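## Task

Exchange the cardboard box sitting in the open drawer of the short, narrow three-drawer file cabinet with the mug sitting in the open drawer of the wide three-drawer cabinet, so each ends up in the other's drawer, and afterwards push every drawer fully closed. The mug must not drop more than a few centimetres or take a hard knock. Both cabinets must stay roughly where they started, the robot must not topple or finish leaning, and the final arrangement must hold by itself without the robot supporting anything.

## Robot and tools

Robot: a Rainbow Robotics RB-Y1 on a differential base (two drive wheels, two rear casters). The base measures 0.66 m by 0.58 m, and its front edge sits 0.10 m ahead of the wheel axle. It has a folding leg (ankle, knee, hip), a chest, a head, and left and right arms, each ending in a parallel gripper. The base cannot slide sideways.

Frames: the base frame has its origin on the floor between the drive wheels, x ahead, y to the left, z upward. The chest, left_hand and right_hand positions in the state are expressed in it; a hand point is the spot between the finger pads, fingers point along the hand's -z, and they close along its x. Reported hand positions get less reliable at long reach. base_odometry is the base frame as it was when the scene began; it counts wheel rotation only, so slipping shows up as travel. Heading runs -3.142 to 3.142, left positive.

execute_actions: argument actions is a list holding one action or nothing (empty returns state and images only). cameras is an optional list chosen from head_camera, left_wrist_camera, right_wrist_camera, all; omitted or null means all, an empty list means none. An action may contain:
- base: one relative command from the current base position, either translate_m (metres along the heading, forward positive, -3 to 3) or rotate_rad (in-place turn in radians, counter-clockwise/left positive, -3.2 to 3.2). A base move that would run too long is rejected.
- joints: a single object mapping joint names to absolute targets (radians, grippers in metres). Both arms, torso and head share this one object; name only what you need. Ranges: torso_squat_rad 0 to 1.2 (higher lowers a level chest); torso_shift_rad -0.3 to 0.6 (positive pushes hips forward); torso_pitch_rad -0.2 to 1.4 (positive leans forward); torso_yaw_rad -1.5 to 1.5 (positive left). Per arm, prefix left_ or right_: shoulder_pitch_rad -2.356 to 2.356 (0 hangs, negative raises forward); shoulder_roll_rad 0 to 3.141 on the left, -3.141 to 0 on the right (away from the body lifts the arm sideways); shoulder_yaw_rad -2.094 to 2.094; elbow_rad -2.617 to 0.01 (negative bends); forearm_roll_rad -3.141 to 3.141; wrist_pitch_rad -1.57 to 1.919 (negative tips the hand forward); hand_roll_rad -2.705 to 2.705; gripper_m 0 to 0.1 (pad gap). Yaw and roll signs are the same on both arms (positive = leftward / counter-clockwise seen from above). head_pan_rad -0.523 to 0.523 (left positive, relative to chest); head_tilt_rad -0.35 to 1.57 (positive looks down). Tolerance for done is ±0.02 rad, ±0.004 m for grippers.
- speeds: optional caps, translate_m 0.05 to 0.4 m/s, rotate_rad 0.1 to 1.509 rad/s.
- min_time_s: 0.1 to 8, minimum duration for each arm/head motion.
Combined torso constraints: squat + shift <= 1.52; squat - shift + pitch <= 1.57; shift + 0.5 pitch - 0.4 squat <= 0.7; shift + 0.3 pitch - 0.5 squat <= 0.39. Violations make the commanded torso joints stop short with off_target. Unknown keys or values outside range cause the whole call to be rejected with no motion. A joint omitted from an action may keep driving to an earlier target.

wait: seconds 0 to 10; commands nothing and returns state and images. zoom_image: camera plus region [x0, y0, x1, y1] in pixels of that camera's most recent full image, top-left origin, at most 504 by 504. finished_scene: scene number; ends that scene permanently and reports success, then gives the next task.

Result lines: base_status and joint_status describe how each motion ended. done (for the base, only that the wheels turned the commanded amount); off_target (stopped away from target, possibly still pushing); limit_stop_at_<name> (built-in limit); limit_stop_at_own_body (guard prevented arm hitting torso, head, leg or base; move the arm and torso apart); contact_stop (arm or torso met firm resistance or an overload); time_out; stopped_with_arm (torso halted because an arm hit something). A contact_stop, time_out or stopped_with_arm on one joint halts its whole group (torso group, left arm group, right arm group), which then holds in place. joint command not followed, with a cause line, means arm targets were blocked by the self/arm-to-arm collision check; the gripper part still runs, and blocked targets may be retried later. on_its_own lists uncommanded parts; held at gives the target held, not the actual position. pictures names the order of the images. MOTOR HOT appears from 65 °C; an OVER-TEMPERATURE FAULT at 80 °C brakes the robot, with affected keys saying limit_stop_at_motor_heat; resend targets afterward. A torque fault (joint load limits: shoulders 60.9 N m, elbows 31.3, forearm_roll, wrist_pitch and hand_roll 21.7) freezes the robot for 10 s and drops the rest of the call. Once any call reports a stop, later calls in that same reply are skipped.

Practical cautions: after a stop, first retreat the arm, then the torso, each in its own action. Exception: when both hands share one object and the torso hits contact_stop immediately with nothing in the way, resend every arm joint at its current reading, then the torso command. To grasp, command a gap at least 0.005 m narrower than the object; off_target is then expected. The base keeps driving into furniture, and a bent leg can protrude beyond the front edge and shove the robot backward unseen by odometry. Each arm carries 3 kg at most; heavy loads far forward can tip the robot. Never let the arms strike or press each other, including grippers. Avoid dropping or slamming items, shoving cabinets, and a loose object may occasionally get nudged by outside forces.

Each tool is called by a JSON object that holds its "op" and its "data".

## Session

{"op": "execute_actions", "data": {"actions": []}}

Scene clock: 0.00 s.
base_odometry: x=+0.000 y=+0.000 heading=+0.000 (m, m, rad; odometry frame)
base_status: not commanded
joint_positions: torso_squat_rad=+0.350 torso_shift_rad=-0.001 torso_pitch_rad=+0.000 torso_yaw_rad=+0.000 left_shoulder_pitch_rad=-0.007 left_shoulder_roll_rad=+0.015 left_shoulder_yaw_rad=+0.004 left_elbow_rad=-0.164 left_forearm_roll_rad=+0.054 left_wrist_pitch_rad=-0.003 left_hand_roll_rad=+0.009 left_gripper_m=+0.099 right_shoulder_pitch_rad=-0.034 right_shoulder_roll_rad=-0.038 right_shoulder_yaw_rad=+0.018 right_elbow_rad=-0.214 right_forearm_roll_rad=-0.002 right_wrist_pitch_rad=-0.003 right_hand_roll_rad=-0.034 right_gripper_m=+0.100 head_pan_rad=+0.000 head_tilt_rad=+0.400
joint_status: not commanded
chest: x=-0.2287 y=+0.0007 z=+1.2475 quat_wxyz=(+1.000, -0.001, +0.000, +0.000) (m; base frame)
left_hand: x=-0.1428 y=+0.2314 z=+0.5669 quat_wxyz=(+0.996, +0.004, -0.087, +0.032) (m; base frame)
right_hand: x=-0.0993 y=-0.2459 z=+0.5742 quat_wxyz=(+0.992, -0.016, -0.125, -0.001) (m; base frame)
pictures: head_camera, left_wrist_camera, right_wrist_camera
Images, in order (width x height): head_camera 896x504, left_wrist_camera 644x364, right_wrist_camera 644x364.

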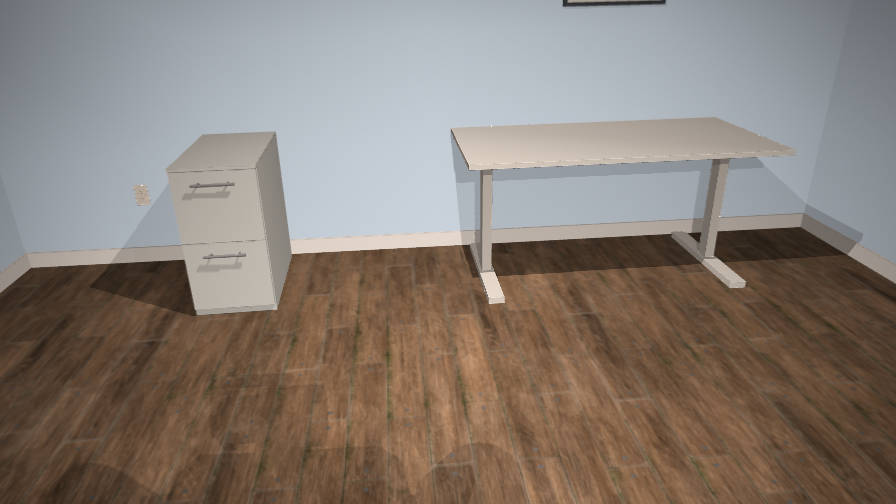

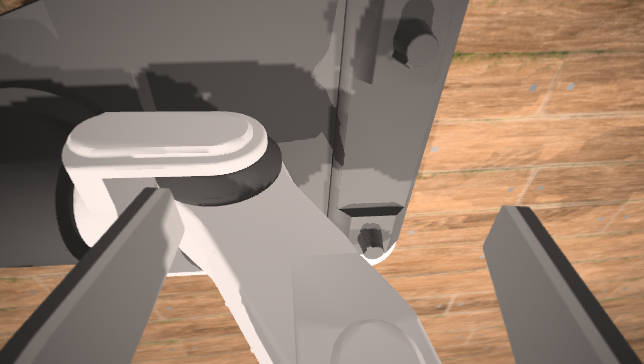

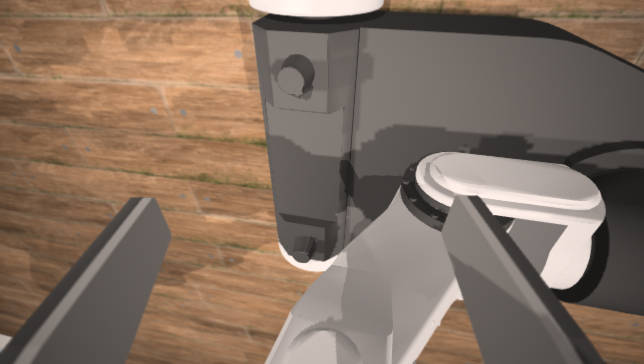

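{"op": "execute_actions", "data": {"actions": [{"base":{"rotate_rad":2.1}}], "cameras": ["head_camera"]}}

{"op": "execute_actions", "data": {"actions": [{"base":{"rotate_rad":2.1}}], "cameras": ["head_camera"]}}

Scene clock: 5.10 s.
base_odometry: x=+0.000 y=+0.000 heading=+2.099 (m, m, rad; odometry frame)
base_status: done
joint_positions: torso_squat_rad=+0.350 torso_shift_rad=-0.001 torso_pitch_rad=-0.001 torso_yaw_rad=+0.000 left_shoulder_pitch_rad=-0.007 left_shoulder_roll_rad=+0.015 left_shoulder_yaw_rad=+0.004 left_elbow_rad=-0.164 left_forearm_roll_rad=+0.054 left_wrist_pitch_rad=-0.003 left_hand_roll_rad=+0.009 left_gripper_m=+0.099 right_shoulder_pitch_rad=-0.034 right_shoulder_roll_rad=-0.038 right_shoulder_yaw_rad=+0.018 right_elbow_rad=-0.214 right_forearm_roll_rad=-0.002 right_wrist_pitch_rad=-0.003 right_hand_roll_rad=-0.034 right_gripper_m=+0.100 head_pan_rad=+0.000 head_tilt_rad=+0.400
joint_status: not commanded
chest: x=-0.2288 y=+0.0007 z=+1.2475 quat_wxyz=(+1.000, -0.001, +0.000, +0.000) (m; base frame)
left_hand: x=-0.1428 y=+0.2314 z=+0.5669 quat_wxyz=(+0.996, +0.004, -0.087, +0.032) (m; base frame)
right_hand: x=-0.0993 y=-0.2460 z=+0.5742 quat_wxyz=(+0.992, -0.016, -0.125, -0.001) (m; base frame)
pictures: head_camera
Images, in order (width x height): head_camera 896x504.

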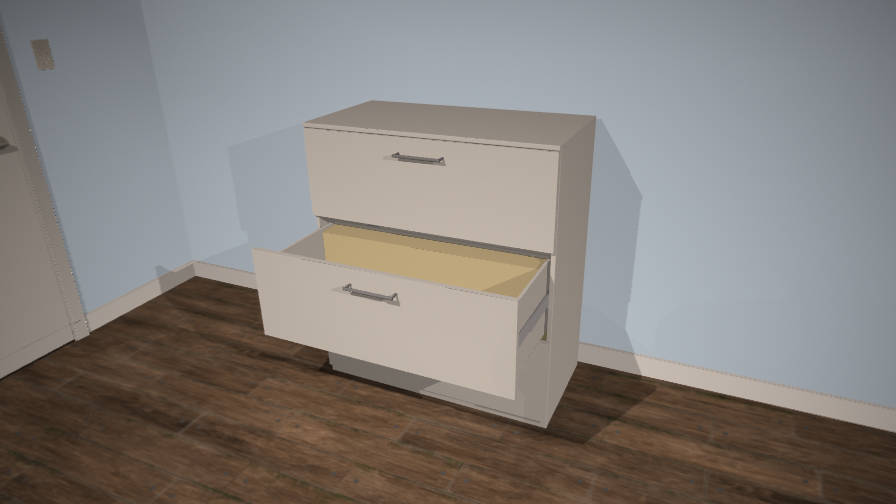

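Scene clock: 9.67 s.
base_odometry: x=+0.000 y=+0.000 heading=-2.084 (m, m, rad; odometry frame)
base_status: done
joint_positions: torso_squat_rad=+0.350 torso_shift_rad=-0.001 torso_pitch_rad=-0.001 torso_yaw_rad=+0.000 left_shoulder_pitch_rad=-0.007 left_shoulder_roll_rad=+0.015 left_shoulder_yaw_rad=+0.004 left_elbow_rad=-0.164 left_forearm_roll_rad=+0.054 left_wrist_pitch_rad=-0.003 left_hand_roll_rad=+0.009 left_gripper_m=+0.099 right_shoulder_pitch_rad=-0.034 right_shoulder_roll_rad=-0.038 right_shoulder_yaw_rad=+0.018 right_elbow_rad=-0.214 right_forearm_roll_rad=-0.002 right_wrist_pitch_rad=-0.003 right_hand_roll_rad=-0.034 right_gripper_m=+0.100 head_pan_rad=+0.000 head_tilt_rad=+0.400
joint_status: not commanded
chest: x=-0.2288 y=+0.0007 z=+1.2475 quat_wxyz=(+1.000, -0.001, +0.000, +0.000) (m; base frame)
left_hand: x=-0.1428 y=+0.2314 z=+0.5669 quat_wxyz=(+0.996, +0.004, -0.087, +0.032) (m; base frame)
right_hand: x=-0.0993 y=-0.2460 z=+0.5742 quat_wxyz=(+0.992, -0.016, -0.125, -0.001) (m; base frame)
pictures: head_camera
Images, in order (width x height): head_camera 896x504.

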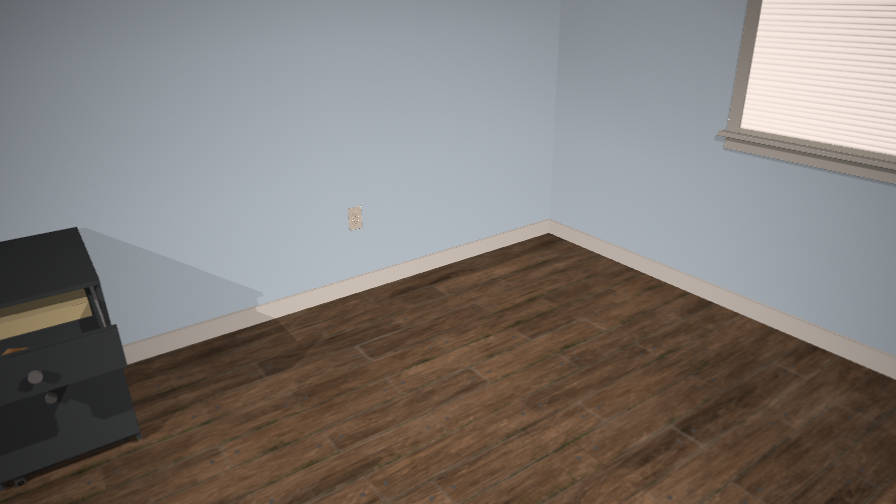

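{"op": "execute_actions", "data": {"actions": [{"base":{"rotate_rad":-0.9},"joints":{"head_tilt_rad":0.6}}], "cameras": ["head_camera"]}}

Scene clock: 13.00 s.
base_odometry: x=+0.000 y=+0.000 heading=-2.984 (m, m, rad; odometry frame)
base_status: done
joint_positions: torso_squat_rad=+0.350 torso_shift_rad=-0.001 torso_pitch_rad=-0.001 torso_yaw_rad=+0.000 left_shoulder_pitch_rad=-0.007 left_shoulder_roll_rad=+0.015 left_shoulder_yaw_rad=+0.004 left_elbow_rad=-0.164 left_forearm_roll_rad=+0.054 left_wrist_pitch_rad=-0.003 left_hand_roll_rad=+0.009 left_gripper_m=+0.099 right_shoulder_pitch_rad=-0.034 right_shoulder_roll_rad=-0.038 right_shoulder_yaw_rad=+0.018 right_elbow_rad=-0.214 right_forearm_roll_rad=-0.002 right_wrist_pitch_rad=-0.003 right_hand_roll_rad=-0.034 right_gripper_m=+0.100 head_pan_rad=+0.000 head_tilt_rad=+0.600
joint_status: all done
chest: x=-0.2288 y=+0.0008 z=+1.2475 quat_wxyz=(+1.000, -0.001, +0.000, +0.000) (m; base frame)
left_hand: x=-0.1428 y=+0.2314 z=+0.5669 quat_wxyz=(+0.996, +0.004, -0.087, +0.032) (m; base frame)
right_hand: x=-0.0993 y=-0.2459 z=+0.5742 quat_wxyz=(+0.992, -0.016, -0.125, -0.001) (m; base frame)
pictures: head_camera
Images, in order (width x height): head_camera 896x504.

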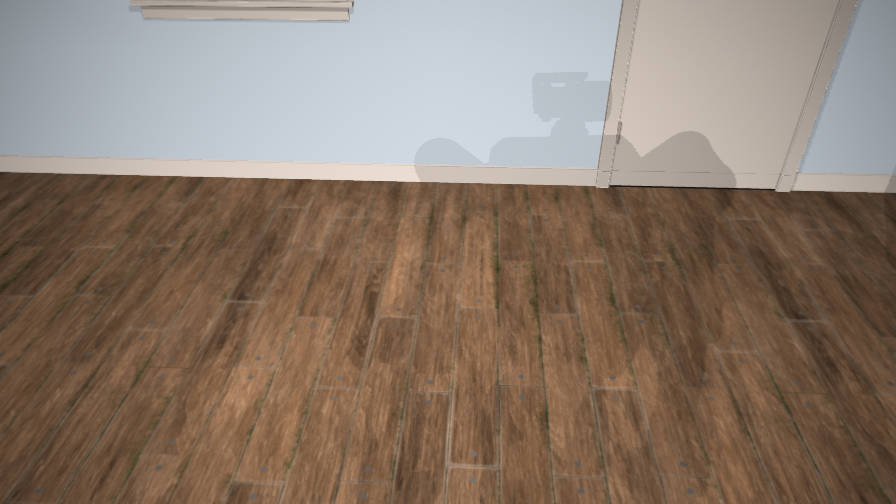

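Wrong way. This wall looks nearly square at heading ≈ -3.0.

{"op": "execute_actions", "data": {"actions": [{"base":{"rotate_rad":1.6}}], "cameras": ["head_camera"]}}

Scene clock: 17.27 s.
base_odometry: x=+0.000 y=+0.000 heading=-1.384 (m, m, rad; odometry frame)
base_status: done
joint_positions: torso_squat_rad=+0.350 torso_shift_rad=-0.001 torso_pitch_rad=-0.001 torso_yaw_rad=+0.000 left_shoulder_pitch_rad=-0.007 left_shoulder_roll_rad=+0.015 left_shoulder_yaw_rad=+0.004 left_elbow_rad=-0.164 left_forearm_roll_rad=+0.054 left_wrist_pitch_rad=-0.003 left_hand_roll_rad=+0.009 left_gripper_m=+0.099 right_shoulder_pitch_rad=-0.034 right_shoulder_roll_rad=-0.038 right_shoulder_yaw_rad=+0.018 right_elbow_rad=-0.214 right_forearm_roll_rad=-0.002 right_wrist_pitch_rad=-0.003 right_hand_roll_rad=-0.034 right_gripper_m=+0.100 head_pan_rad=+0.000 head_tilt_rad=+0.600
joint_status: not commanded
chest: x=-0.2288 y=+0.0007 z=+1.2475 quat_wxyz=(+1.000, -0.001, +0.000, +0.000) (m; base frame)
left_hand: x=-0.1428 y=+0.2314 z=+0.5669 quat_wxyz=(+0.996, +0.004, -0.087, +0.032) (m; base frame)
right_hand: x=-0.0993 y=-0.2460 z=+0.5742 quat_wxyz=(+0.992, -0.016, -0.125, -0.001) (m; base frame)
pictures: head_camera
Images, in order (width x height): head_camera 896x504.

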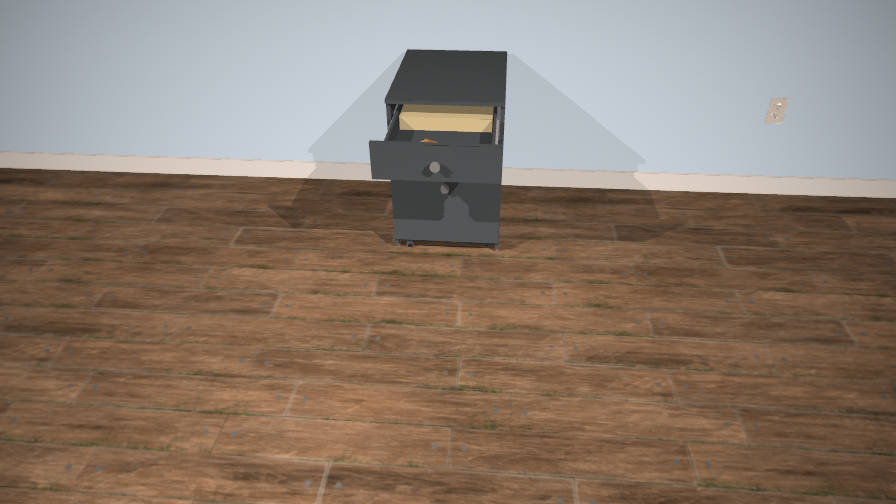

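{"op": "execute_actions", "data": {"actions": [{"base":{"translate_m":1.1},"joints":{"head_tilt_rad":0.9}}], "cameras": ["head_camera"]}}

Scene clock: 21.70 s.
base_odometry: x=+0.205 y=-1.081 heading=-1.383 (m, m, rad; odometry frame)
base_status: done
joint_positions: torso_squat_rad=+0.350 torso_shift_rad=-0.001 torso_pitch_rad=+0.000 torso_yaw_rad=+0.000 left_shoulder_pitch_rad=-0.007 left_shoulder_roll_rad=+0.015 left_shoulder_yaw_rad=+0.004 left_elbow_rad=-0.165 left_forearm_roll_rad=+0.054 left_wrist_pitch_rad=-0.003 left_hand_roll_rad=+0.009 left_gripper_m=+0.099 right_shoulder_pitch_rad=-0.034 right_shoulder_roll_rad=-0.038 right_shoulder_yaw_rad=+0.018 right_elbow_rad=-0.214 right_forearm_roll_rad=-0.002 right_wrist_pitch_rad=-0.003 right_hand_roll_rad=-0.034 right_gripper_m=+0.100 head_pan_rad=+0.000 head_tilt_rad=+0.900
joint_status: all done
chest: x=-0.2287 y=+0.0007 z=+1.2475 quat_wxyz=(+1.000, -0.001, +0.000, +0.000) (m; base frame)
left_hand: x=-0.1428 y=+0.2314 z=+0.5669 quat_wxyz=(+0.996, +0.004, -0.087, +0.032) (m; base frame)
right_hand: x=-0.0992 y=-0.2460 z=+0.5742 quat_wxyz=(+0.992, -0.016, -0.125, -0.001) (m; base frame)
pictures: head_camera
Images, in order (width x height): head_camera 896x504.

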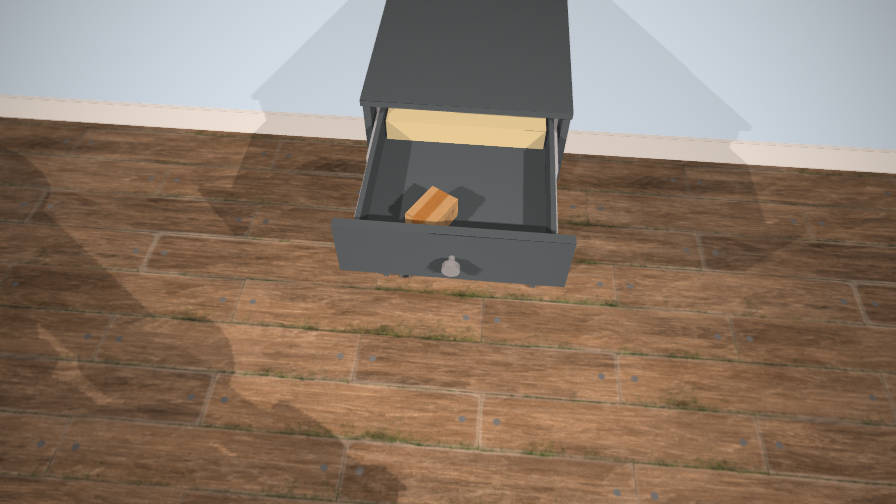

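{"op": "execute_actions", "data": {"actions": [{"base":{"translate_m":0.25},"joints":{"head_tilt_rad":0.8,"torso_squat_rad":0.7,"torso_pitch_rad":0.4,"torso_yaw_rad":-0.3,"left_shoulder_pitch_rad":-0.9,"left_elbow_rad":-0.9,"left_wrist_pitch_rad":1.4}}], "cameras": ["head_camera","left_wrist_camera"]}}

Scene clock: 24.60 s.
base_odometry: x=+0.252 y=-1.326 heading=-1.382 (m, m, rad; odometry frame)
base_status: done
joint_positions: torso_squat_rad=+0.700 torso_shift_rad=-0.001 torso_pitch_rad=+0.400 torso_yaw_rad=-0.300 left_shoulder_pitch_rad=-0.900 left_shoulder_roll_rad=+0.015 left_shoulder_yaw_rad=+0.004 left_elbow_rad=-0.900 left_forearm_roll_rad=+0.054 left_wrist_pitch_rad=+1.400 left_hand_roll_rad=+0.009 left_gripper_m=+0.099 right_shoulder_pitch_rad=-0.034 right_shoulder_roll_rad=-0.038 right_shoulder_yaw_rad=+0.018 right_elbow_rad=-0.214 right_forearm_roll_rad=-0.002 right_wrist_pitch_rad=-0.003 right_hand_roll_rad=-0.034 right_gripper_m=+0.100 head_pan_rad=+0.000 head_tilt_rad=+0.800
joint_status: all done
chest: x=-0.1079 y=+0.0006 z=+1.1009 quat_wxyz=(+0.969, -0.030, +0.196, -0.146) (m; base frame)
left_hand: x=+0.2947 y=-0.0568 z=+0.6204 quat_wxyz=(+0.960, -0.068, +0.020, -0.270) (m; base frame)
right_hand: x=-0.3235 y=-0.2731 z=+0.4610 quat_wxyz=(+0.985, -0.063, +0.077, -0.139) (m; base frame)
pictures: head_camera, left_wrist_camera
Images, in order (width x height): head_camera 896x504, left_wrist_camera 644x364.

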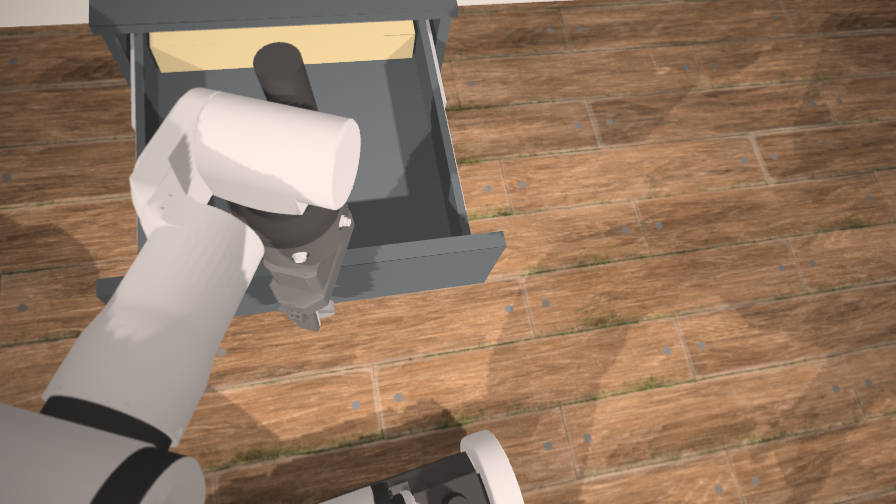

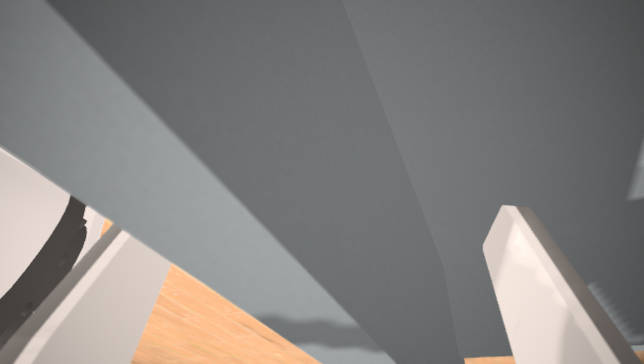

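{"op": "execute_actions", "data": {"actions": [{"joints":{"torso_yaw_rad":-0.1,"left_shoulder_pitch_rad":-1.25,"left_elbow_rad":-0.8,"left_wrist_pitch_rad":1.65,"left_hand_roll_rad":0.9}}], "cameras": ["head_camera","left_wrist_camera"]}}

Scene clock: 26.40 s.
base_odometry: x=+0.252 y=-1.326 heading=-1.382 (m, m, rad; odometry frame)
base_status: not commanded
joint_positions: torso_squat_rad=+0.700 torso_shift_rad=-0.001 torso_pitch_rad=+0.400 torso_yaw_rad=-0.100 left_shoulder_pitch_rad=-1.250 left_shoulder_roll_rad=+0.015 left_shoulder_yaw_rad=+0.004 left_elbow_rad=-0.800 left_forearm_roll_rad=+0.054 left_wrist_pitch_rad=+1.650 left_hand_roll_rad=+0.900 left_gripper_m=+0.099 right_shoulder_pitch_rad=-0.034 right_shoulder_roll_rad=-0.038 right_shoulder_yaw_rad=+0.018 right_elbow_rad=-0.214 right_forearm_roll_rad=-0.002 right_wrist_pitch_rad=-0.003 right_hand_roll_rad=-0.034 right_gripper_m=+0.100 head_pan_rad=+0.000 head_tilt_rad=+0.800
joint_status: all done
chest: x=-0.1079 y=+0.0006 z=+1.1009 quat_wxyz=(+0.979, -0.011, +0.198, -0.049) (m; base frame)
left_hand: x=+0.3585 y=+0.0160 z=+0.7393 quat_wxyz=(+0.977, +0.015, +0.024, +0.211) (m; base frame)
right_hand: x=-0.2745 y=-0.2576 z=+0.4403 quat_wxyz=(+0.996, -0.032, +0.076, -0.045) (m; base frame)
pictures: head_camera, left_wrist_camera
Images, in order (width x height): head_camera 896x504, left_wrist_camera 644x364.

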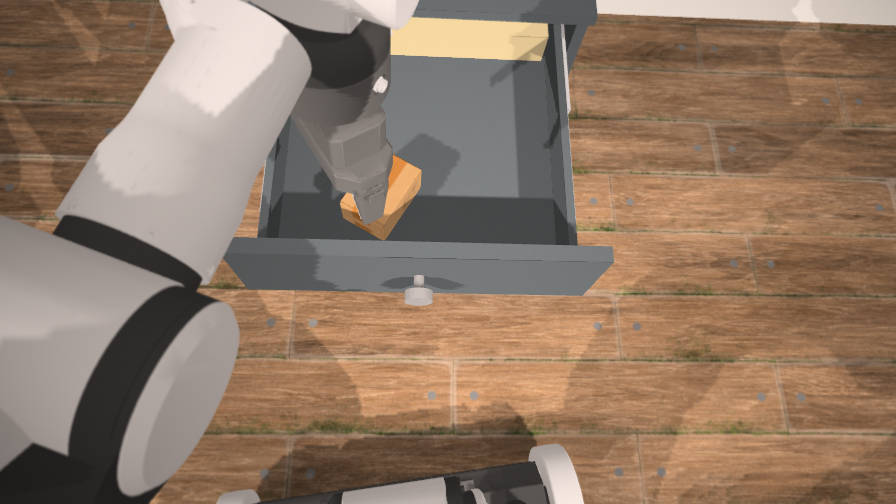

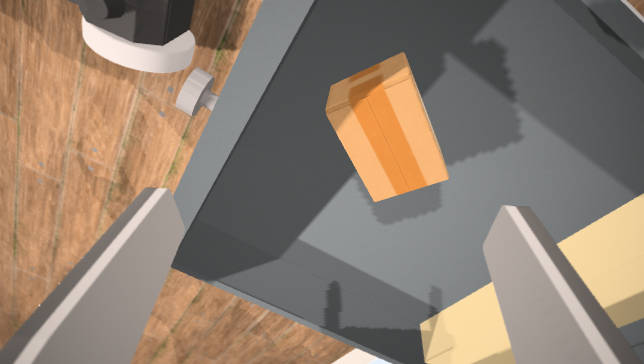

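{"op": "execute_actions", "data": {"actions": [{"joints":{"torso_squat_rad":0.95,"left_hand_roll_rad":1.25}}], "cameras": ["head_camera","left_wrist_camera"]}}

Scene clock: 37.77 s.
TORQUE FAULT: left_elbow_rad reached its load limit. The robot stopped for 10 seconds, dropped its targets and accepts commands again. The stop added 9.3 s to the call and to motion_time.
base_odometry: x=+0.252 y=-1.326 heading=-1.382 (m, m, rad; odometry frame)
base_status: not commanded
joint_positions: torso_squat_rad=+0.879 torso_shift_rad=-0.003 torso_pitch_rad=+0.393 torso_yaw_rad=-0.100 left_shoulder_pitch_rad=-1.262 left_shoulder_roll_rad=+0.015 left_shoulder_yaw_rad=+0.005 left_elbow_rad=-0.807 left_forearm_roll_rad=+0.056 left_wrist_pitch_rad=+1.651 left_hand_roll_rad=+1.250 left_gripper_m=+0.099 right_shoulder_pitch_rad=-0.034 right_shoulder_roll_rad=-0.038 right_shoulder_yaw_rad=+0.018 right_elbow_rad=-0.214 right_forearm_roll_rad=-0.002 right_wrist_pitch_rad=-0.003 right_hand_roll_rad=-0.034 right_gripper_m=+0.100 head_pan_rad=+0.000 head_tilt_rad=+0.800
joint_status: torso_squat_rad contact_stop (moved +0.179 of +0.250); the others done
on_its_own: torso_squat_rad is held at +0.879, not at your +0.950, since a contact_stop
chest: x=-0.1109 y=+0.0006 z=+1.0128 quat_wxyz=(+0.980, -0.010, +0.195, -0.049) (m; base frame)
left_hand: x=+0.3631 y=+0.0123 z=+0.6615 quat_wxyz=(+0.926, +0.012, +0.012, +0.377) (m; base frame)
right_hand: x=-0.2729 y=-0.2576 z=+0.3510 quat_wxyz=(+0.996, -0.032, +0.072, -0.045) (m; base frame)
pictures: head_camera, left_wrist_camera
Images, in order (width x height): head_camera 896x504, left_wrist_camera 644x364.

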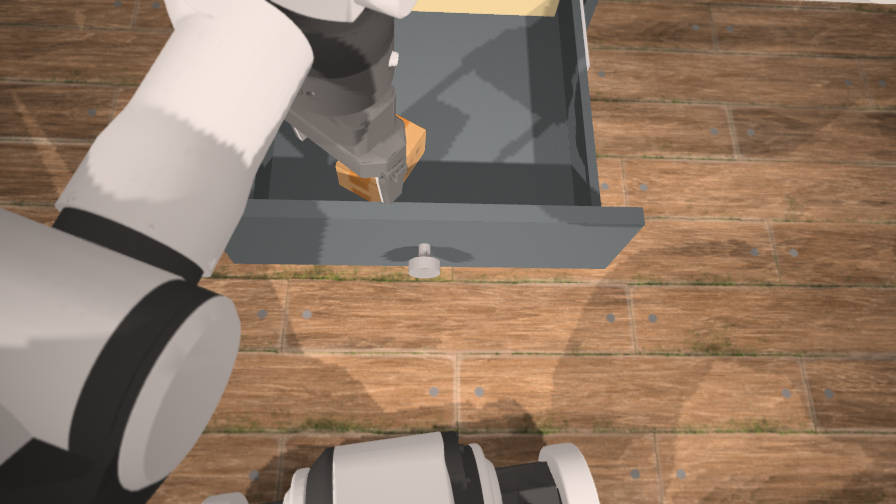

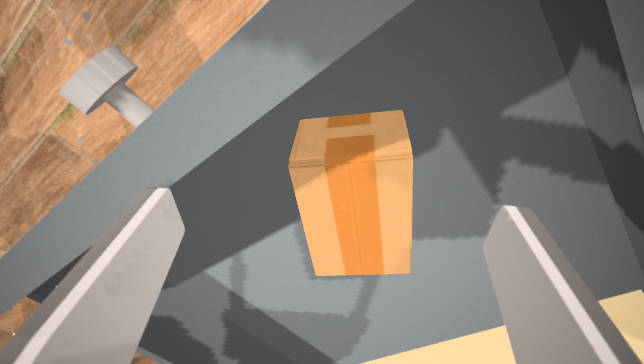

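{"op": "execute_actions", "data": {"actions": [{"joints":{"torso_squat_rad":0.8,"left_gripper_m":0.065}}], "cameras": []}}

{"op": "execute_actions", "data": {"actions": [{"base":{"translate_m":0.02}}], "cameras": []}}

{"op": "execute_actions", "data": {"actions": [{"joints":{"torso_squat_rad":0.95}}], "cameras": ["left_wrist_camera"]}}

Scene clock: 39.33 s.
base_odometry: x=+0.252 y=-1.326 heading=-1.382 (m, m, rad; odometry frame)
base_status: not commanded
joint_positions: torso_squat_rad=+0.800 torso_shift_rad=-0.003 torso_pitch_rad=+0.395 torso_yaw_rad=-0.100 left_shoulder_pitch_rad=-1.256 left_shoulder_roll_rad=+0.015 left_shoulder_yaw_rad=+0.005 left_elbow_rad=-0.804 left_forearm_roll_rad=+0.055 left_wrist_pitch_rad=+1.651 left_hand_roll_rad=+1.250 left_gripper_m=+0.065 right_shoulder_pitch_rad=-0.034 right_shoulder_roll_rad=-0.038 right_shoulder_yaw_rad=+0.018 right_elbow_rad=-0.214 right_forearm_roll_rad=-0.002 right_wrist_pitch_rad=-0.003 right_hand_roll_rad=-0.034 right_gripper_m=+0.100 head_pan_rad=+0.000 head_tilt_rad=+0.800
joint_status: all done
chest: x=-0.1102 y=+0.0006 z=+1.0538 quat_wxyz=(+0.979, -0.010, +0.196, -0.049) (m; base frame)
left_hand: x=+0.3607 y=+0.0141 z=+0.6982 quat_wxyz=(+0.926, +0.015, +0.016, +0.377) (m; base frame)
right_hand: x=-0.2734 y=-0.2576 z=+0.3924 quat_wxyz=(+0.996, -0.032, +0.073, -0.045) (m; base frame)
pictures: none
No camera images: the call's "cameras" was empty. Leave "cameras" out to get every camera's image.

Scene clock: 40.13 s.
base_odometry: x=+0.256 y=-1.346 heading=-1.382 (m, m, rad; odometry frame)
base_status: done
joint_positions: torso_squat_rad=+0.800 torso_shift_rad=-0.003 torso_pitch_rad=+0.395 torso_yaw_rad=-0.100 left_shoulder_pitch_rad=-1.256 left_shoulder_roll_rad=+0.015 left_shoulder_yaw_rad=+0.005 left_elbow_rad=-0.804 left_forearm_roll_rad=+0.055 left_wrist_pitch_rad=+1.651 left_hand_roll_rad=+1.250 left_gripper_m=+0.065 right_shoulder_pitch_rad=-0.034 right_shoulder_roll_rad=-0.038 right_shoulder_yaw_rad=+0.018 right_elbow_rad=-0.214 right_forearm_roll_rad=-0.002 right_wrist_pitch_rad=-0.003 right_hand_roll_rad=-0.034 right_gripper_m=+0.100 head_pan_rad=+0.000 head_tilt_rad=+0.800
joint_status: not commanded
chest: x=-0.1101 y=+0.0006 z=+1.0538 quat_wxyz=(+0.979, -0.010, +0.196, -0.049) (m; base frame)
left_hand: x=+0.3607 y=+0.0142 z=+0.6981 quat_wxyz=(+0.926, +0.015, +0.016, +0.377) (m; base frame)
right_hand: x=-0.2734 y=-0.2576 z=+0.3924 quat_wxyz=(+0.996, -0.032, +0.073, -0.045) (m; base frame)
pictures: none
No camera images: the call's "cameras" was empty. Leave "cameras" out to get every camera's image.

Scene clock: 41.43 s.
base_odometry: x=+0.256 y=-1.346 heading=-1.382 (m, m, rad; odometry frame)
base_status: not commanded
joint_positions: torso_squat_rad=+0.950 torso_shift_rad=-0.003 torso_pitch_rad=+0.395 torso_yaw_rad=-0.100 left_shoulder_pitch_rad=-1.256 left_shoulder_roll_rad=+0.015 left_shoulder_yaw_rad=+0.005 left_elbow_rad=-0.804 left_forearm_roll_rad=+0.055 left_wrist_pitch_rad=+1.651 left_hand_roll_rad=+1.250 left_gripper_m=+0.065 right_shoulder_pitch_rad=-0.034 right_shoulder_roll_rad=-0.038 right_shoulder_yaw_rad=+0.018 right_elbow_rad=-0.214 right_forearm_roll_rad=-0.002 right_wrist_pitch_rad=-0.003 right_hand_roll_rad=-0.034 right_gripper_m=+0.100 head_pan_rad=+0.000 head_tilt_rad=+0.800
joint_status: all done
chest: x=-0.1100 y=+0.0006 z=+0.9733 quat_wxyz=(+0.979, -0.010, +0.196, -0.049) (m; base frame)
left_hand: x=+0.3608 y=+0.0142 z=+0.6176 quat_wxyz=(+0.926, +0.015, +0.016, +0.377) (m; base frame)
right_hand: x=-0.2731 y=-0.2577 z=+0.3118 quat_wxyz=(+0.996, -0.032, +0.073, -0.045) (m; base frame)
pictures: left_wrist_camera
Images, in order (width x height): left_wrist_camera 644x364.

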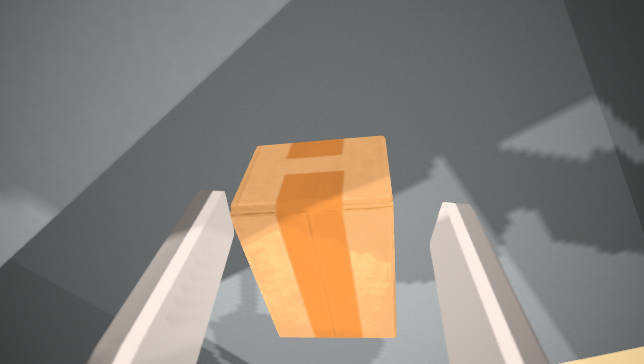

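{"op": "execute_actions", "data": {"actions": [{"base":{"translate_m":-0.008},"joints":{"torso_squat_rad":1.02,"left_gripper_m":0.08}}], "cameras": ["left_wrist_camera"]}}

Scene clock: 42.73 s.
base_odometry: x=+0.254 y=-1.338 heading=-1.382 (m, m, rad; odometry frame)
base_status: done
joint_positions: torso_squat_rad=+1.020 torso_shift_rad=-0.003 torso_pitch_rad=+0.395 torso_yaw_rad=-0.100 left_shoulder_pitch_rad=-1.256 left_shoulder_roll_rad=+0.015 left_shoulder_yaw_rad=+0.005 left_elbow_rad=-0.804 left_forearm_roll_rad=+0.055 left_wrist_pitch_rad=+1.651 left_hand_roll_rad=+1.250 left_gripper_m=+0.080 right_shoulder_pitch_rad=-0.034 right_shoulder_roll_rad=-0.038 right_shoulder_yaw_rad=+0.018 right_elbow_rad=-0.214 right_forearm_roll_rad=-0.002 right_wrist_pitch_rad=-0.003 right_hand_roll_rad=-0.034 right_gripper_m=+0.100 head_pan_rad=+0.000 head_tilt_rad=+0.800
joint_status: all done
chest: x=-0.1099 y=+0.0006 z=+0.9324 quat_wxyz=(+0.979, -0.010, +0.196, -0.049) (m; base frame)
left_hand: x=+0.3610 y=+0.0142 z=+0.5768 quat_wxyz=(+0.926, +0.015, +0.016, +0.377) (m; base frame)
right_hand: x=-0.2731 y=-0.2577 z=+0.2710 quat_wxyz=(+0.996, -0.032, +0.073, -0.045) (m; base frame)
pictures: left_wrist_camera
Images, in order (width x height): left_wrist_camera 644x364.

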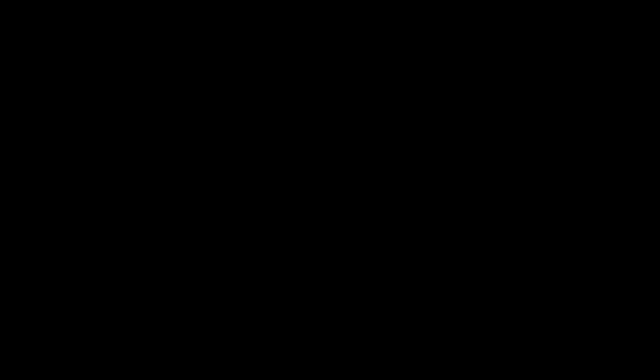

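{"op": "execute_actions", "data": {"actions": [], "cameras": ["left_wrist_camera","head_camera"]}}

Scene clock: 43.83 s.
base_odometry: x=+0.254 y=-1.338 heading=-1.382 (m, m, rad; odometry frame)
base_status: done
joint_positions: torso_squat_rad=+1.020 torso_shift_rad=-0.003 torso_pitch_rad=+0.395 torso_yaw_rad=-0.100 left_shoulder_pitch_rad=-1.256 left_shoulder_roll_rad=+0.015 left_shoulder_yaw_rad=+0.005 left_elbow_rad=-0.804 left_forearm_roll_rad=+0.055 left_wrist_pitch_rad=+1.651 left_hand_roll_rad=+1.250 left_gripper_m=+0.080 right_shoulder_pitch_rad=-0.034 right_shoulder_roll_rad=-0.038 right_shoulder_yaw_rad=+0.018 right_elbow_rad=-0.214 right_forearm_roll_rad=-0.002 right_wrist_pitch_rad=-0.003 right_hand_roll_rad=-0.034 right_gripper_m=+0.100 head_pan_rad=+0.000 head_tilt_rad=+0.800
joint_status: all done
chest: x=-0.1099 y=+0.0006 z=+0.9324 quat_wxyz=(+0.979, -0.010, +0.196, -0.049) (m; base frame)
left_hand: x=+0.3610 y=+0.0142 z=+0.5768 quat_wxyz=(+0.926, +0.015, +0.016, +0.377) (m; base frame)
right_hand: x=-0.2731 y=-0.2577 z=+0.2710 quat_wxyz=(+0.996, -0.032, +0.073, -0.045) (m; base frame)
pictures: head_camera, left_wrist_camera
Images, in order (width x height): head_camera 896x504, left_wrist_camera 644x364.

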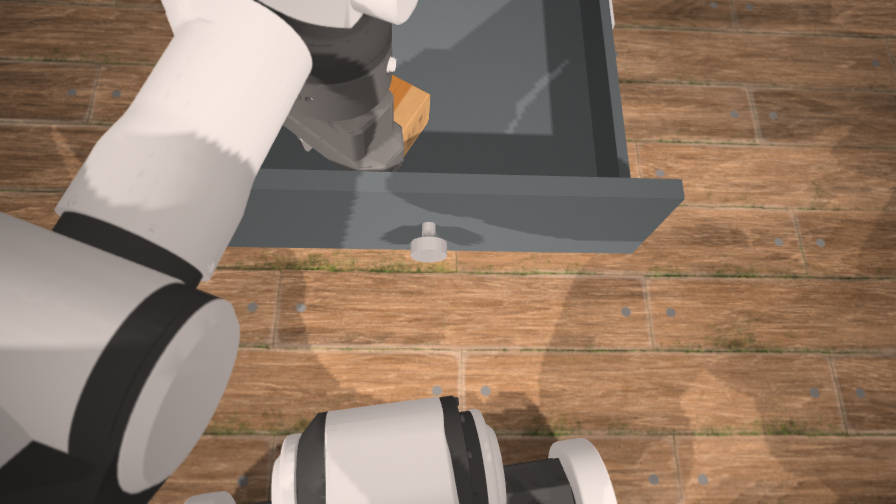

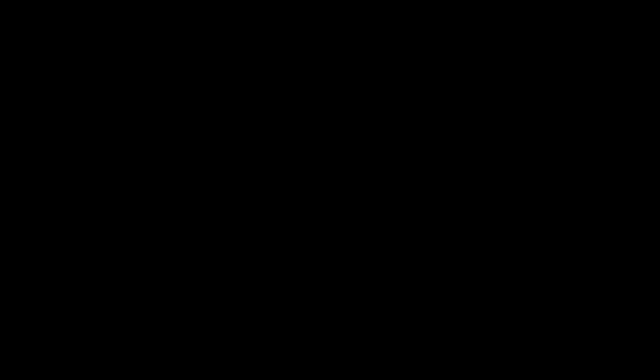

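{"op": "execute_actions", "data": {"actions": [{"joints":{"torso_squat_rad":1.06}}], "cameras": []}}

{"op": "execute_actions", "data": {"actions": [{"joints":{"left_gripper_m":0.03}}], "cameras": []}}

{"op": "execute_actions", "data": {"actions": [{"joints":{"torso_squat_rad":0.5}}], "cameras": ["left_wrist_camera","head_camera"]}}

Scene clock: 45.20 s.
base_odometry: x=+0.254 y=-1.338 heading=-1.382 (m, m, rad; odometry frame)
base_status: not commanded
joint_positions: torso_squat_rad=+1.060 torso_shift_rad=-0.003 torso_pitch_rad=+0.393 torso_yaw_rad=-0.100 left_shoulder_pitch_rad=-1.262 left_shoulder_roll_rad=+0.016 left_shoulder_yaw_rad=+0.005 left_elbow_rad=-0.807 left_forearm_roll_rad=+0.054 left_wrist_pitch_rad=+1.651 left_hand_roll_rad=+1.250 left_gripper_m=+0.079 right_shoulder_pitch_rad=-0.034 right_shoulder_roll_rad=-0.038 right_shoulder_yaw_rad=+0.018 right_elbow_rad=-0.214 right_forearm_roll_rad=-0.002 right_wrist_pitch_rad=-0.003 right_hand_roll_rad=-0.034 right_gripper_m=+0.100 head_pan_rad=+0.000 head_tilt_rad=+0.800
joint_status: all done
chest: x=-0.1107 y=+0.0006 z=+0.9085 quat_wxyz=(+0.980, -0.010, +0.195, -0.049) (m; base frame)
left_hand: x=+0.3640 y=+0.0135 z=+0.5573 quat_wxyz=(+0.926, +0.012, +0.011, +0.377) (m; base frame)
right_hand: x=-0.2724 y=-0.2577 z=+0.2466 quat_wxyz=(+0.996, -0.032, +0.072, -0.045) (m; base frame)
pictures: none
No camera images: the call's "cameras" was empty. Leave "cameras" out to get every camera's image.

Scene clock: 46.20 s.
base_odometry: x=+0.254 y=-1.338 heading=-1.382 (m, m, rad; odometry frame)
base_status: not commanded
joint_positions: torso_squat_rad=+1.060 torso_shift_rad=-0.003 torso_pitch_rad=+0.393 torso_yaw_rad=-0.100 left_shoulder_pitch_rad=-1.262 left_shoulder_roll_rad=+0.017 left_shoulder_yaw_rad=+0.005 left_elbow_rad=-0.807 left_forearm_roll_rad=+0.054 left_wrist_pitch_rad=+1.651 left_hand_roll_rad=+1.250 left_gripper_m=+0.058 right_shoulder_pitch_rad=-0.034 right_shoulder_roll_rad=-0.038 right_shoulder_yaw_rad=+0.018 right_elbow_rad=-0.214 right_forearm_roll_rad=-0.002 right_wrist_pitch_rad=-0.003 right_hand_roll_rad=-0.034 right_gripper_m=+0.100 head_pan_rad=+0.000 head_tilt_rad=+0.800
joint_status: left_gripper_m off_target (ended at +0.058, target +0.030)
chest: x=-0.1107 y=+0.0006 z=+0.9085 quat_wxyz=(+0.980, -0.010, +0.195, -0.049) (m; base frame)
left_hand: x=+0.3643 y=+0.0136 z=+0.5574 quat_wxyz=(+0.926, +0.012, +0.010, +0.377) (m; base frame)
right_hand: x=-0.2724 y=-0.2577 z=+0.2466 quat_wxyz=(+0.996, -0.032, +0.072, -0.045) (m; base frame)
pictures: none
No camera images: the call's "cameras" was empty. Leave "cameras" out to get every camera's image.

Scene clock: 48.87 s.
base_odometry: x=+0.254 y=-1.338 heading=-1.382 (m, m, rad; odometry frame)
base_status: not commanded
joint_positions: torso_squat_rad=+0.500 torso_shift_rad=-0.003 torso_pitch_rad=+0.395 torso_yaw_rad=-0.100 left_shoulder_pitch_rad=-1.256 left_shoulder_roll_rad=+0.015 left_shoulder_yaw_rad=+0.005 left_elbow_rad=-0.804 left_forearm_roll_rad=+0.055 left_wrist_pitch_rad=+1.651 left_hand_roll_rad=+1.250 left_gripper_m=+0.058 right_shoulder_pitch_rad=-0.034 right_shoulder_roll_rad=-0.038 right_shoulder_yaw_rad=+0.018 right_elbow_rad=-0.214 right_forearm_roll_rad=-0.002 right_wrist_pitch_rad=-0.003 right_hand_roll_rad=-0.034 right_gripper_m=+0.100 head_pan_rad=+0.000 head_tilt_rad=+0.800
joint_status: all done
chest: x=-0.1105 y=+0.0007 z=+1.1804 quat_wxyz=(+0.979, -0.010, +0.196, -0.049) (m; base frame)
left_hand: x=+0.3604 y=+0.0146 z=+0.8247 quat_wxyz=(+0.926, +0.015, +0.015, +0.378) (m; base frame)
right_hand: x=-0.2737 y=-0.2575 z=+0.5190 quat_wxyz=(+0.996, -0.032, +0.073, -0.045) (m; base frame)
pictures: head_camera, left_wrist_camera
Images, in order (width x height): head_camera 896x504, left_wrist_camera 644x364.

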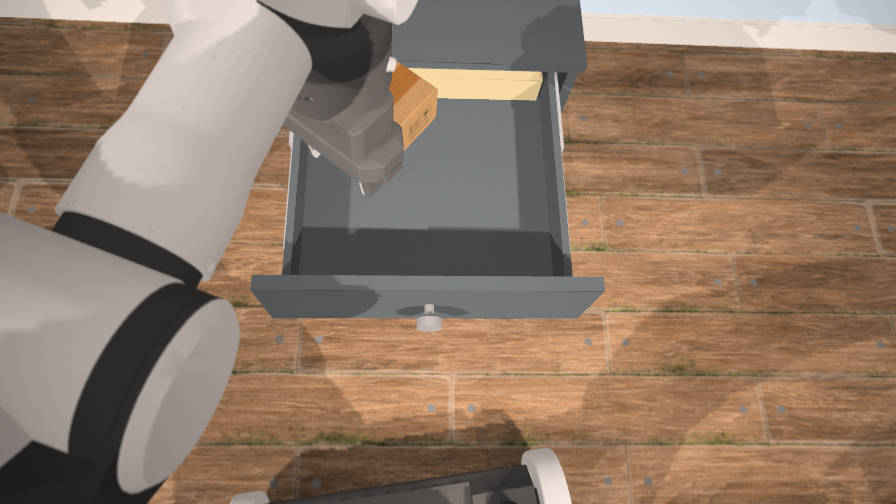

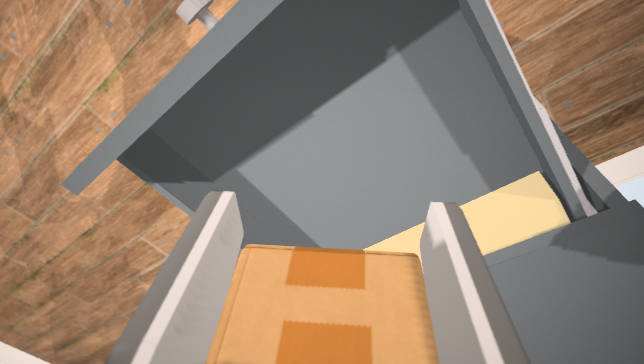

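{"op": "execute_actions", "data": {"actions": [{"base":{"translate_m":-0.3},"joints":{"torso_pitch_rad":0.0,"torso_yaw_rad":0,"torso_squat_rad":0.35,"left_shoulder_pitch_rad":-0.6,"left_elbow_rad":-1.3,"left_wrist_pitch_rad":1.9,"head_tilt_rad":0.6}}], "cameras": []}}

{"op": "execute_actions", "data": {"actions": [{"base":{"rotate_rad":-2.79}}], "cameras": []}}

{"op": "execute_actions", "data": {"actions": [{"base":{"translate_m":1.8}}], "cameras": []}}

{"op": "execute_actions", "data": {"actions": [{"base":{"rotate_rad":-0.39}}], "cameras": ["head_camera"]}}

Scene clock: 52.40 s.
base_odometry: x=+0.198 y=-1.043 heading=-1.380 (m, m, rad; odometry frame)
base_status: done
joint_positions: torso_squat_rad=+0.350 torso_shift_rad=-0.003 torso_pitch_rad=+0.000 torso_yaw_rad=+0.000 left_shoulder_pitch_rad=-0.600 left_shoulder_roll_rad=+0.015 left_shoulder_yaw_rad=+0.005 left_elbow_rad=-1.300 left_forearm_roll_rad=+0.055 left_wrist_pitch_rad=+1.900 left_hand_roll_rad=+1.250 left_gripper_m=+0.058 right_shoulder_pitch_rad=-0.034 right_shoulder_roll_rad=-0.038 right_shoulder_yaw_rad=+0.018 right_elbow_rad=-0.214 right_forearm_roll_rad=-0.002 right_wrist_pitch_rad=-0.003 right_hand_roll_rad=-0.034 right_gripper_m=+0.100 head_pan_rad=+0.000 head_tilt_rad=+0.600
joint_status: all done
chest: x=-0.2297 y=+0.0007 z=+1.2475 quat_wxyz=(+1.000, -0.001, +0.000, +0.000) (m; base frame)
left_hand: x=+0.1841 y=+0.1592 z=+0.9236 quat_wxyz=(+0.865, +0.018, +0.011, +0.502) (m; base frame)
right_hand: x=-0.1006 y=-0.2459 z=+0.5742 quat_wxyz=(+0.992, -0.016, -0.124, -0.001) (m; base frame)
pictures: none
No camera images: the call's "cameras" was empty. Leave "cameras" out to get every camera's image.

Scene clock: 57.47 s.
base_odometry: x=+0.198 y=-1.043 heading=+2.114 (m, m, rad; odometry frame)
base_status: done
joint_positions: torso_squat_rad=+0.350 torso_shift_rad=-0.003 torso_pitch_rad=+0.000 torso_yaw_rad=+0.000 left_shoulder_pitch_rad=-0.600 left_shoulder_roll_rad=+0.015 left_shoulder_yaw_rad=+0.005 left_elbow_rad=-1.300 left_forearm_roll_rad=+0.055 left_wrist_pitch_rad=+1.900 left_hand_roll_rad=+1.250 left_gripper_m=+0.058 right_shoulder_pitch_rad=-0.034 right_shoulder_roll_rad=-0.038 right_shoulder_yaw_rad=+0.018 right_elbow_rad=-0.214 right_forearm_roll_rad=-0.002 right_wrist_pitch_rad=-0.003 right_hand_roll_rad=-0.034 right_gripper_m=+0.100 head_pan_rad=+0.000 head_tilt_rad=+0.600
joint_status: not commanded
chest: x=-0.2298 y=+0.0007 z=+1.2475 quat_wxyz=(+1.000, -0.001, +0.000, +0.000) (m; base frame)
left_hand: x=+0.1841 y=+0.1592 z=+0.9236 quat_wxyz=(+0.865, +0.018, +0.011, +0.502) (m; base frame)
right_hand: x=-0.1006 y=-0.2459 z=+0.5742 quat_wxyz=(+0.992, -0.016, -0.124, -0.001) (m; base frame)
pictures: none
No camera images: the call's "cameras" was empty. Leave "cameras" out to get every camera's image.

Scene clock: 63.50 s.
base_odometry: x=-0.732 y=+0.498 heading=+2.113 (m, m, rad; odometry frame)
base_status: done
joint_positions: torso_squat_rad=+0.350 torso_shift_rad=-0.003 torso_pitch_rad=+0.000 torso_yaw_rad=+0.000 left_shoulder_pitch_rad=-0.600 left_shoulder_roll_rad=+0.015 left_shoulder_yaw_rad=+0.005 left_elbow_rad=-1.300 left_forearm_roll_rad=+0.055 left_wrist_pitch_rad=+1.900 left_hand_roll_rad=+1.250 left_gripper_m=+0.058 right_shoulder_pitch_rad=-0.034 right_shoulder_roll_rad=-0.038 right_shoulder_yaw_rad=+0.018 right_elbow_rad=-0.214 right_forearm_roll_rad=-0.002 right_wrist_pitch_rad=-0.003 right_hand_roll_rad=-0.034 right_gripper_m=+0.100 head_pan_rad=+0.000 head_tilt_rad=+0.600
joint_status: not commanded
chest: x=-0.2296 y=+0.0007 z=+1.2475 quat_wxyz=(+1.000, -0.001, +0.000, +0.000) (m; base frame)
left_hand: x=+0.1842 y=+0.1592 z=+0.9235 quat_wxyz=(+0.865, +0.018, +0.011, +0.502) (m; base frame)
right_hand: x=-0.1005 y=-0.2459 z=+0.5742 quat_wxyz=(+0.992, -0.016, -0.124, -0.001) (m; base frame)
pictures: none
No camera images: the call's "cameras" was empty. Leave "cameras" out to get every camera's image.

Scene clock: 65.60 s.
base_odometry: x=-0.732 y=+0.498 heading=+1.723 (m, m, rad; odometry frame)
base_status: done
joint_positions: torso_squat_rad=+0.350 torso_shift_rad=-0.003 torso_pitch_rad=+0.000 torso_yaw_rad=+0.000 left_shoulder_pitch_rad=-0.600 left_shoulder_roll_rad=+0.015 left_shoulder_yaw_rad=+0.005 left_elbow_rad=-1.300 left_forearm_roll_rad=+0.055 left_wrist_pitch_rad=+1.900 left_hand_roll_rad=+1.250 left_gripper_m=+0.058 right_shoulder_pitch_rad=-0.034 right_shoulder_roll_rad=-0.038 right_shoulder_yaw_rad=+0.018 right_elbow_rad=-0.214 right_forearm_roll_rad=-0.002 right_wrist_pitch_rad=-0.003 right_hand_roll_rad=-0.034 right_gripper_m=+0.100 head_pan_rad=+0.000 head_tilt_rad=+0.600
joint_status: not commanded
chest: x=-0.2296 y=+0.0008 z=+1.2475 quat_wxyz=(+1.000, -0.001, +0.000, +0.000) (m; base frame)
left_hand: x=+0.1842 y=+0.1592 z=+0.9235 quat_wxyz=(+0.865, +0.018, +0.011, +0.502) (m; base frame)
right_hand: x=-0.1005 y=-0.2459 z=+0.5742 quat_wxyz=(+0.992, -0.016, -0.124, -0.001) (m; base frame)
pictures: head_camera
Images, in order (width x height): head_camera 896x504.

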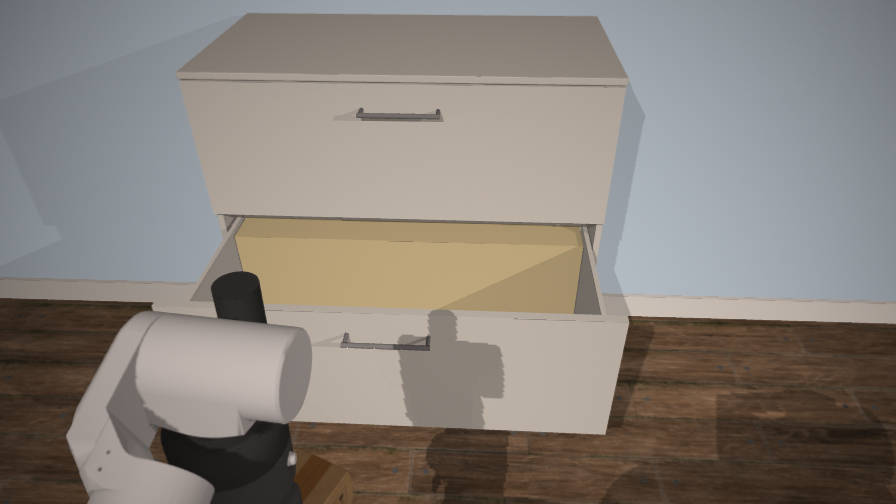

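{"op": "execute_actions", "data": {"actions": [{"base":{"translate_m":0.3},"joints":{"torso_squat_rad":0.1,"torso_pitch_rad":0.3,"head_tilt_rad":0.9,"left_shoulder_pitch_rad":-0.9}}], "cameras": ["head_camera"]}}

Scene clock: 67.97 s.
base_odometry: x=-0.777 y=+0.795 heading=+1.723 (m, m, rad; odometry frame)
base_status: done
joint_positions: torso_squat_rad=+0.100 torso_shift_rad=-0.003 torso_pitch_rad=+0.300 torso_yaw_rad=+0.000 left_shoulder_pitch_rad=-0.900 left_shoulder_roll_rad=+0.015 left_shoulder_yaw_rad=+0.005 left_elbow_rad=-1.300 left_forearm_roll_rad=+0.055 left_wrist_pitch_rad=+1.900 left_hand_roll_rad=+1.250 left_gripper_m=+0.058 right_shoulder_pitch_rad=-0.034 right_shoulder_roll_rad=-0.038 right_shoulder_yaw_rad=+0.018 right_elbow_rad=-0.214 right_forearm_roll_rad=-0.002 right_wrist_pitch_rad=-0.003 right_hand_roll_rad=-0.034 right_gripper_m=+0.100 head_pan_rad=+0.000 head_tilt_rad=+0.900
joint_status: all done
chest: x=-0.1382 y=+0.0007 z=+1.2726 quat_wxyz=(+0.989, -0.001, +0.150, +0.000) (m; base frame)
left_hand: x=+0.2833 y=+0.1119 z=+0.9391 quat_wxyz=(+0.889, +0.016, +0.021, +0.458) (m; base frame)
right_hand: x=-0.2139 y=-0.2459 z=+0.5912 quat_wxyz=(+1.000, -0.016, +0.025, +0.002) (m; base frame)
pictures: head_camera
Images, in order (width x height): head_camera 896x504.

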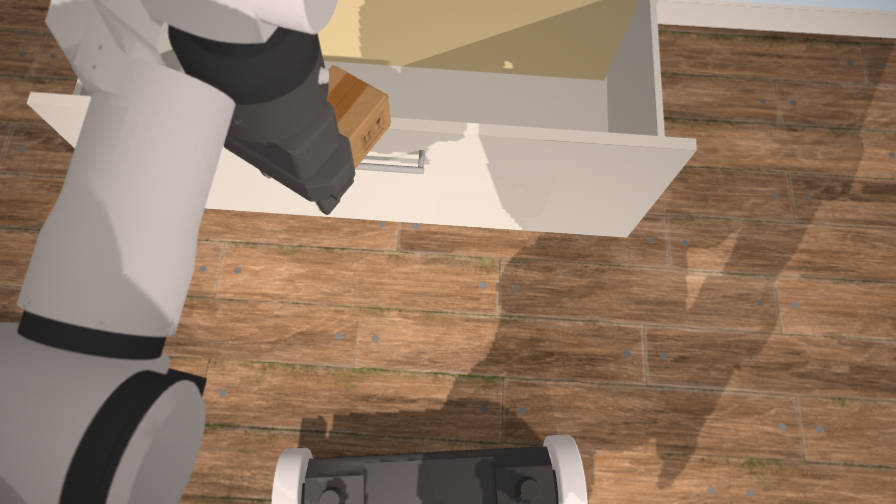

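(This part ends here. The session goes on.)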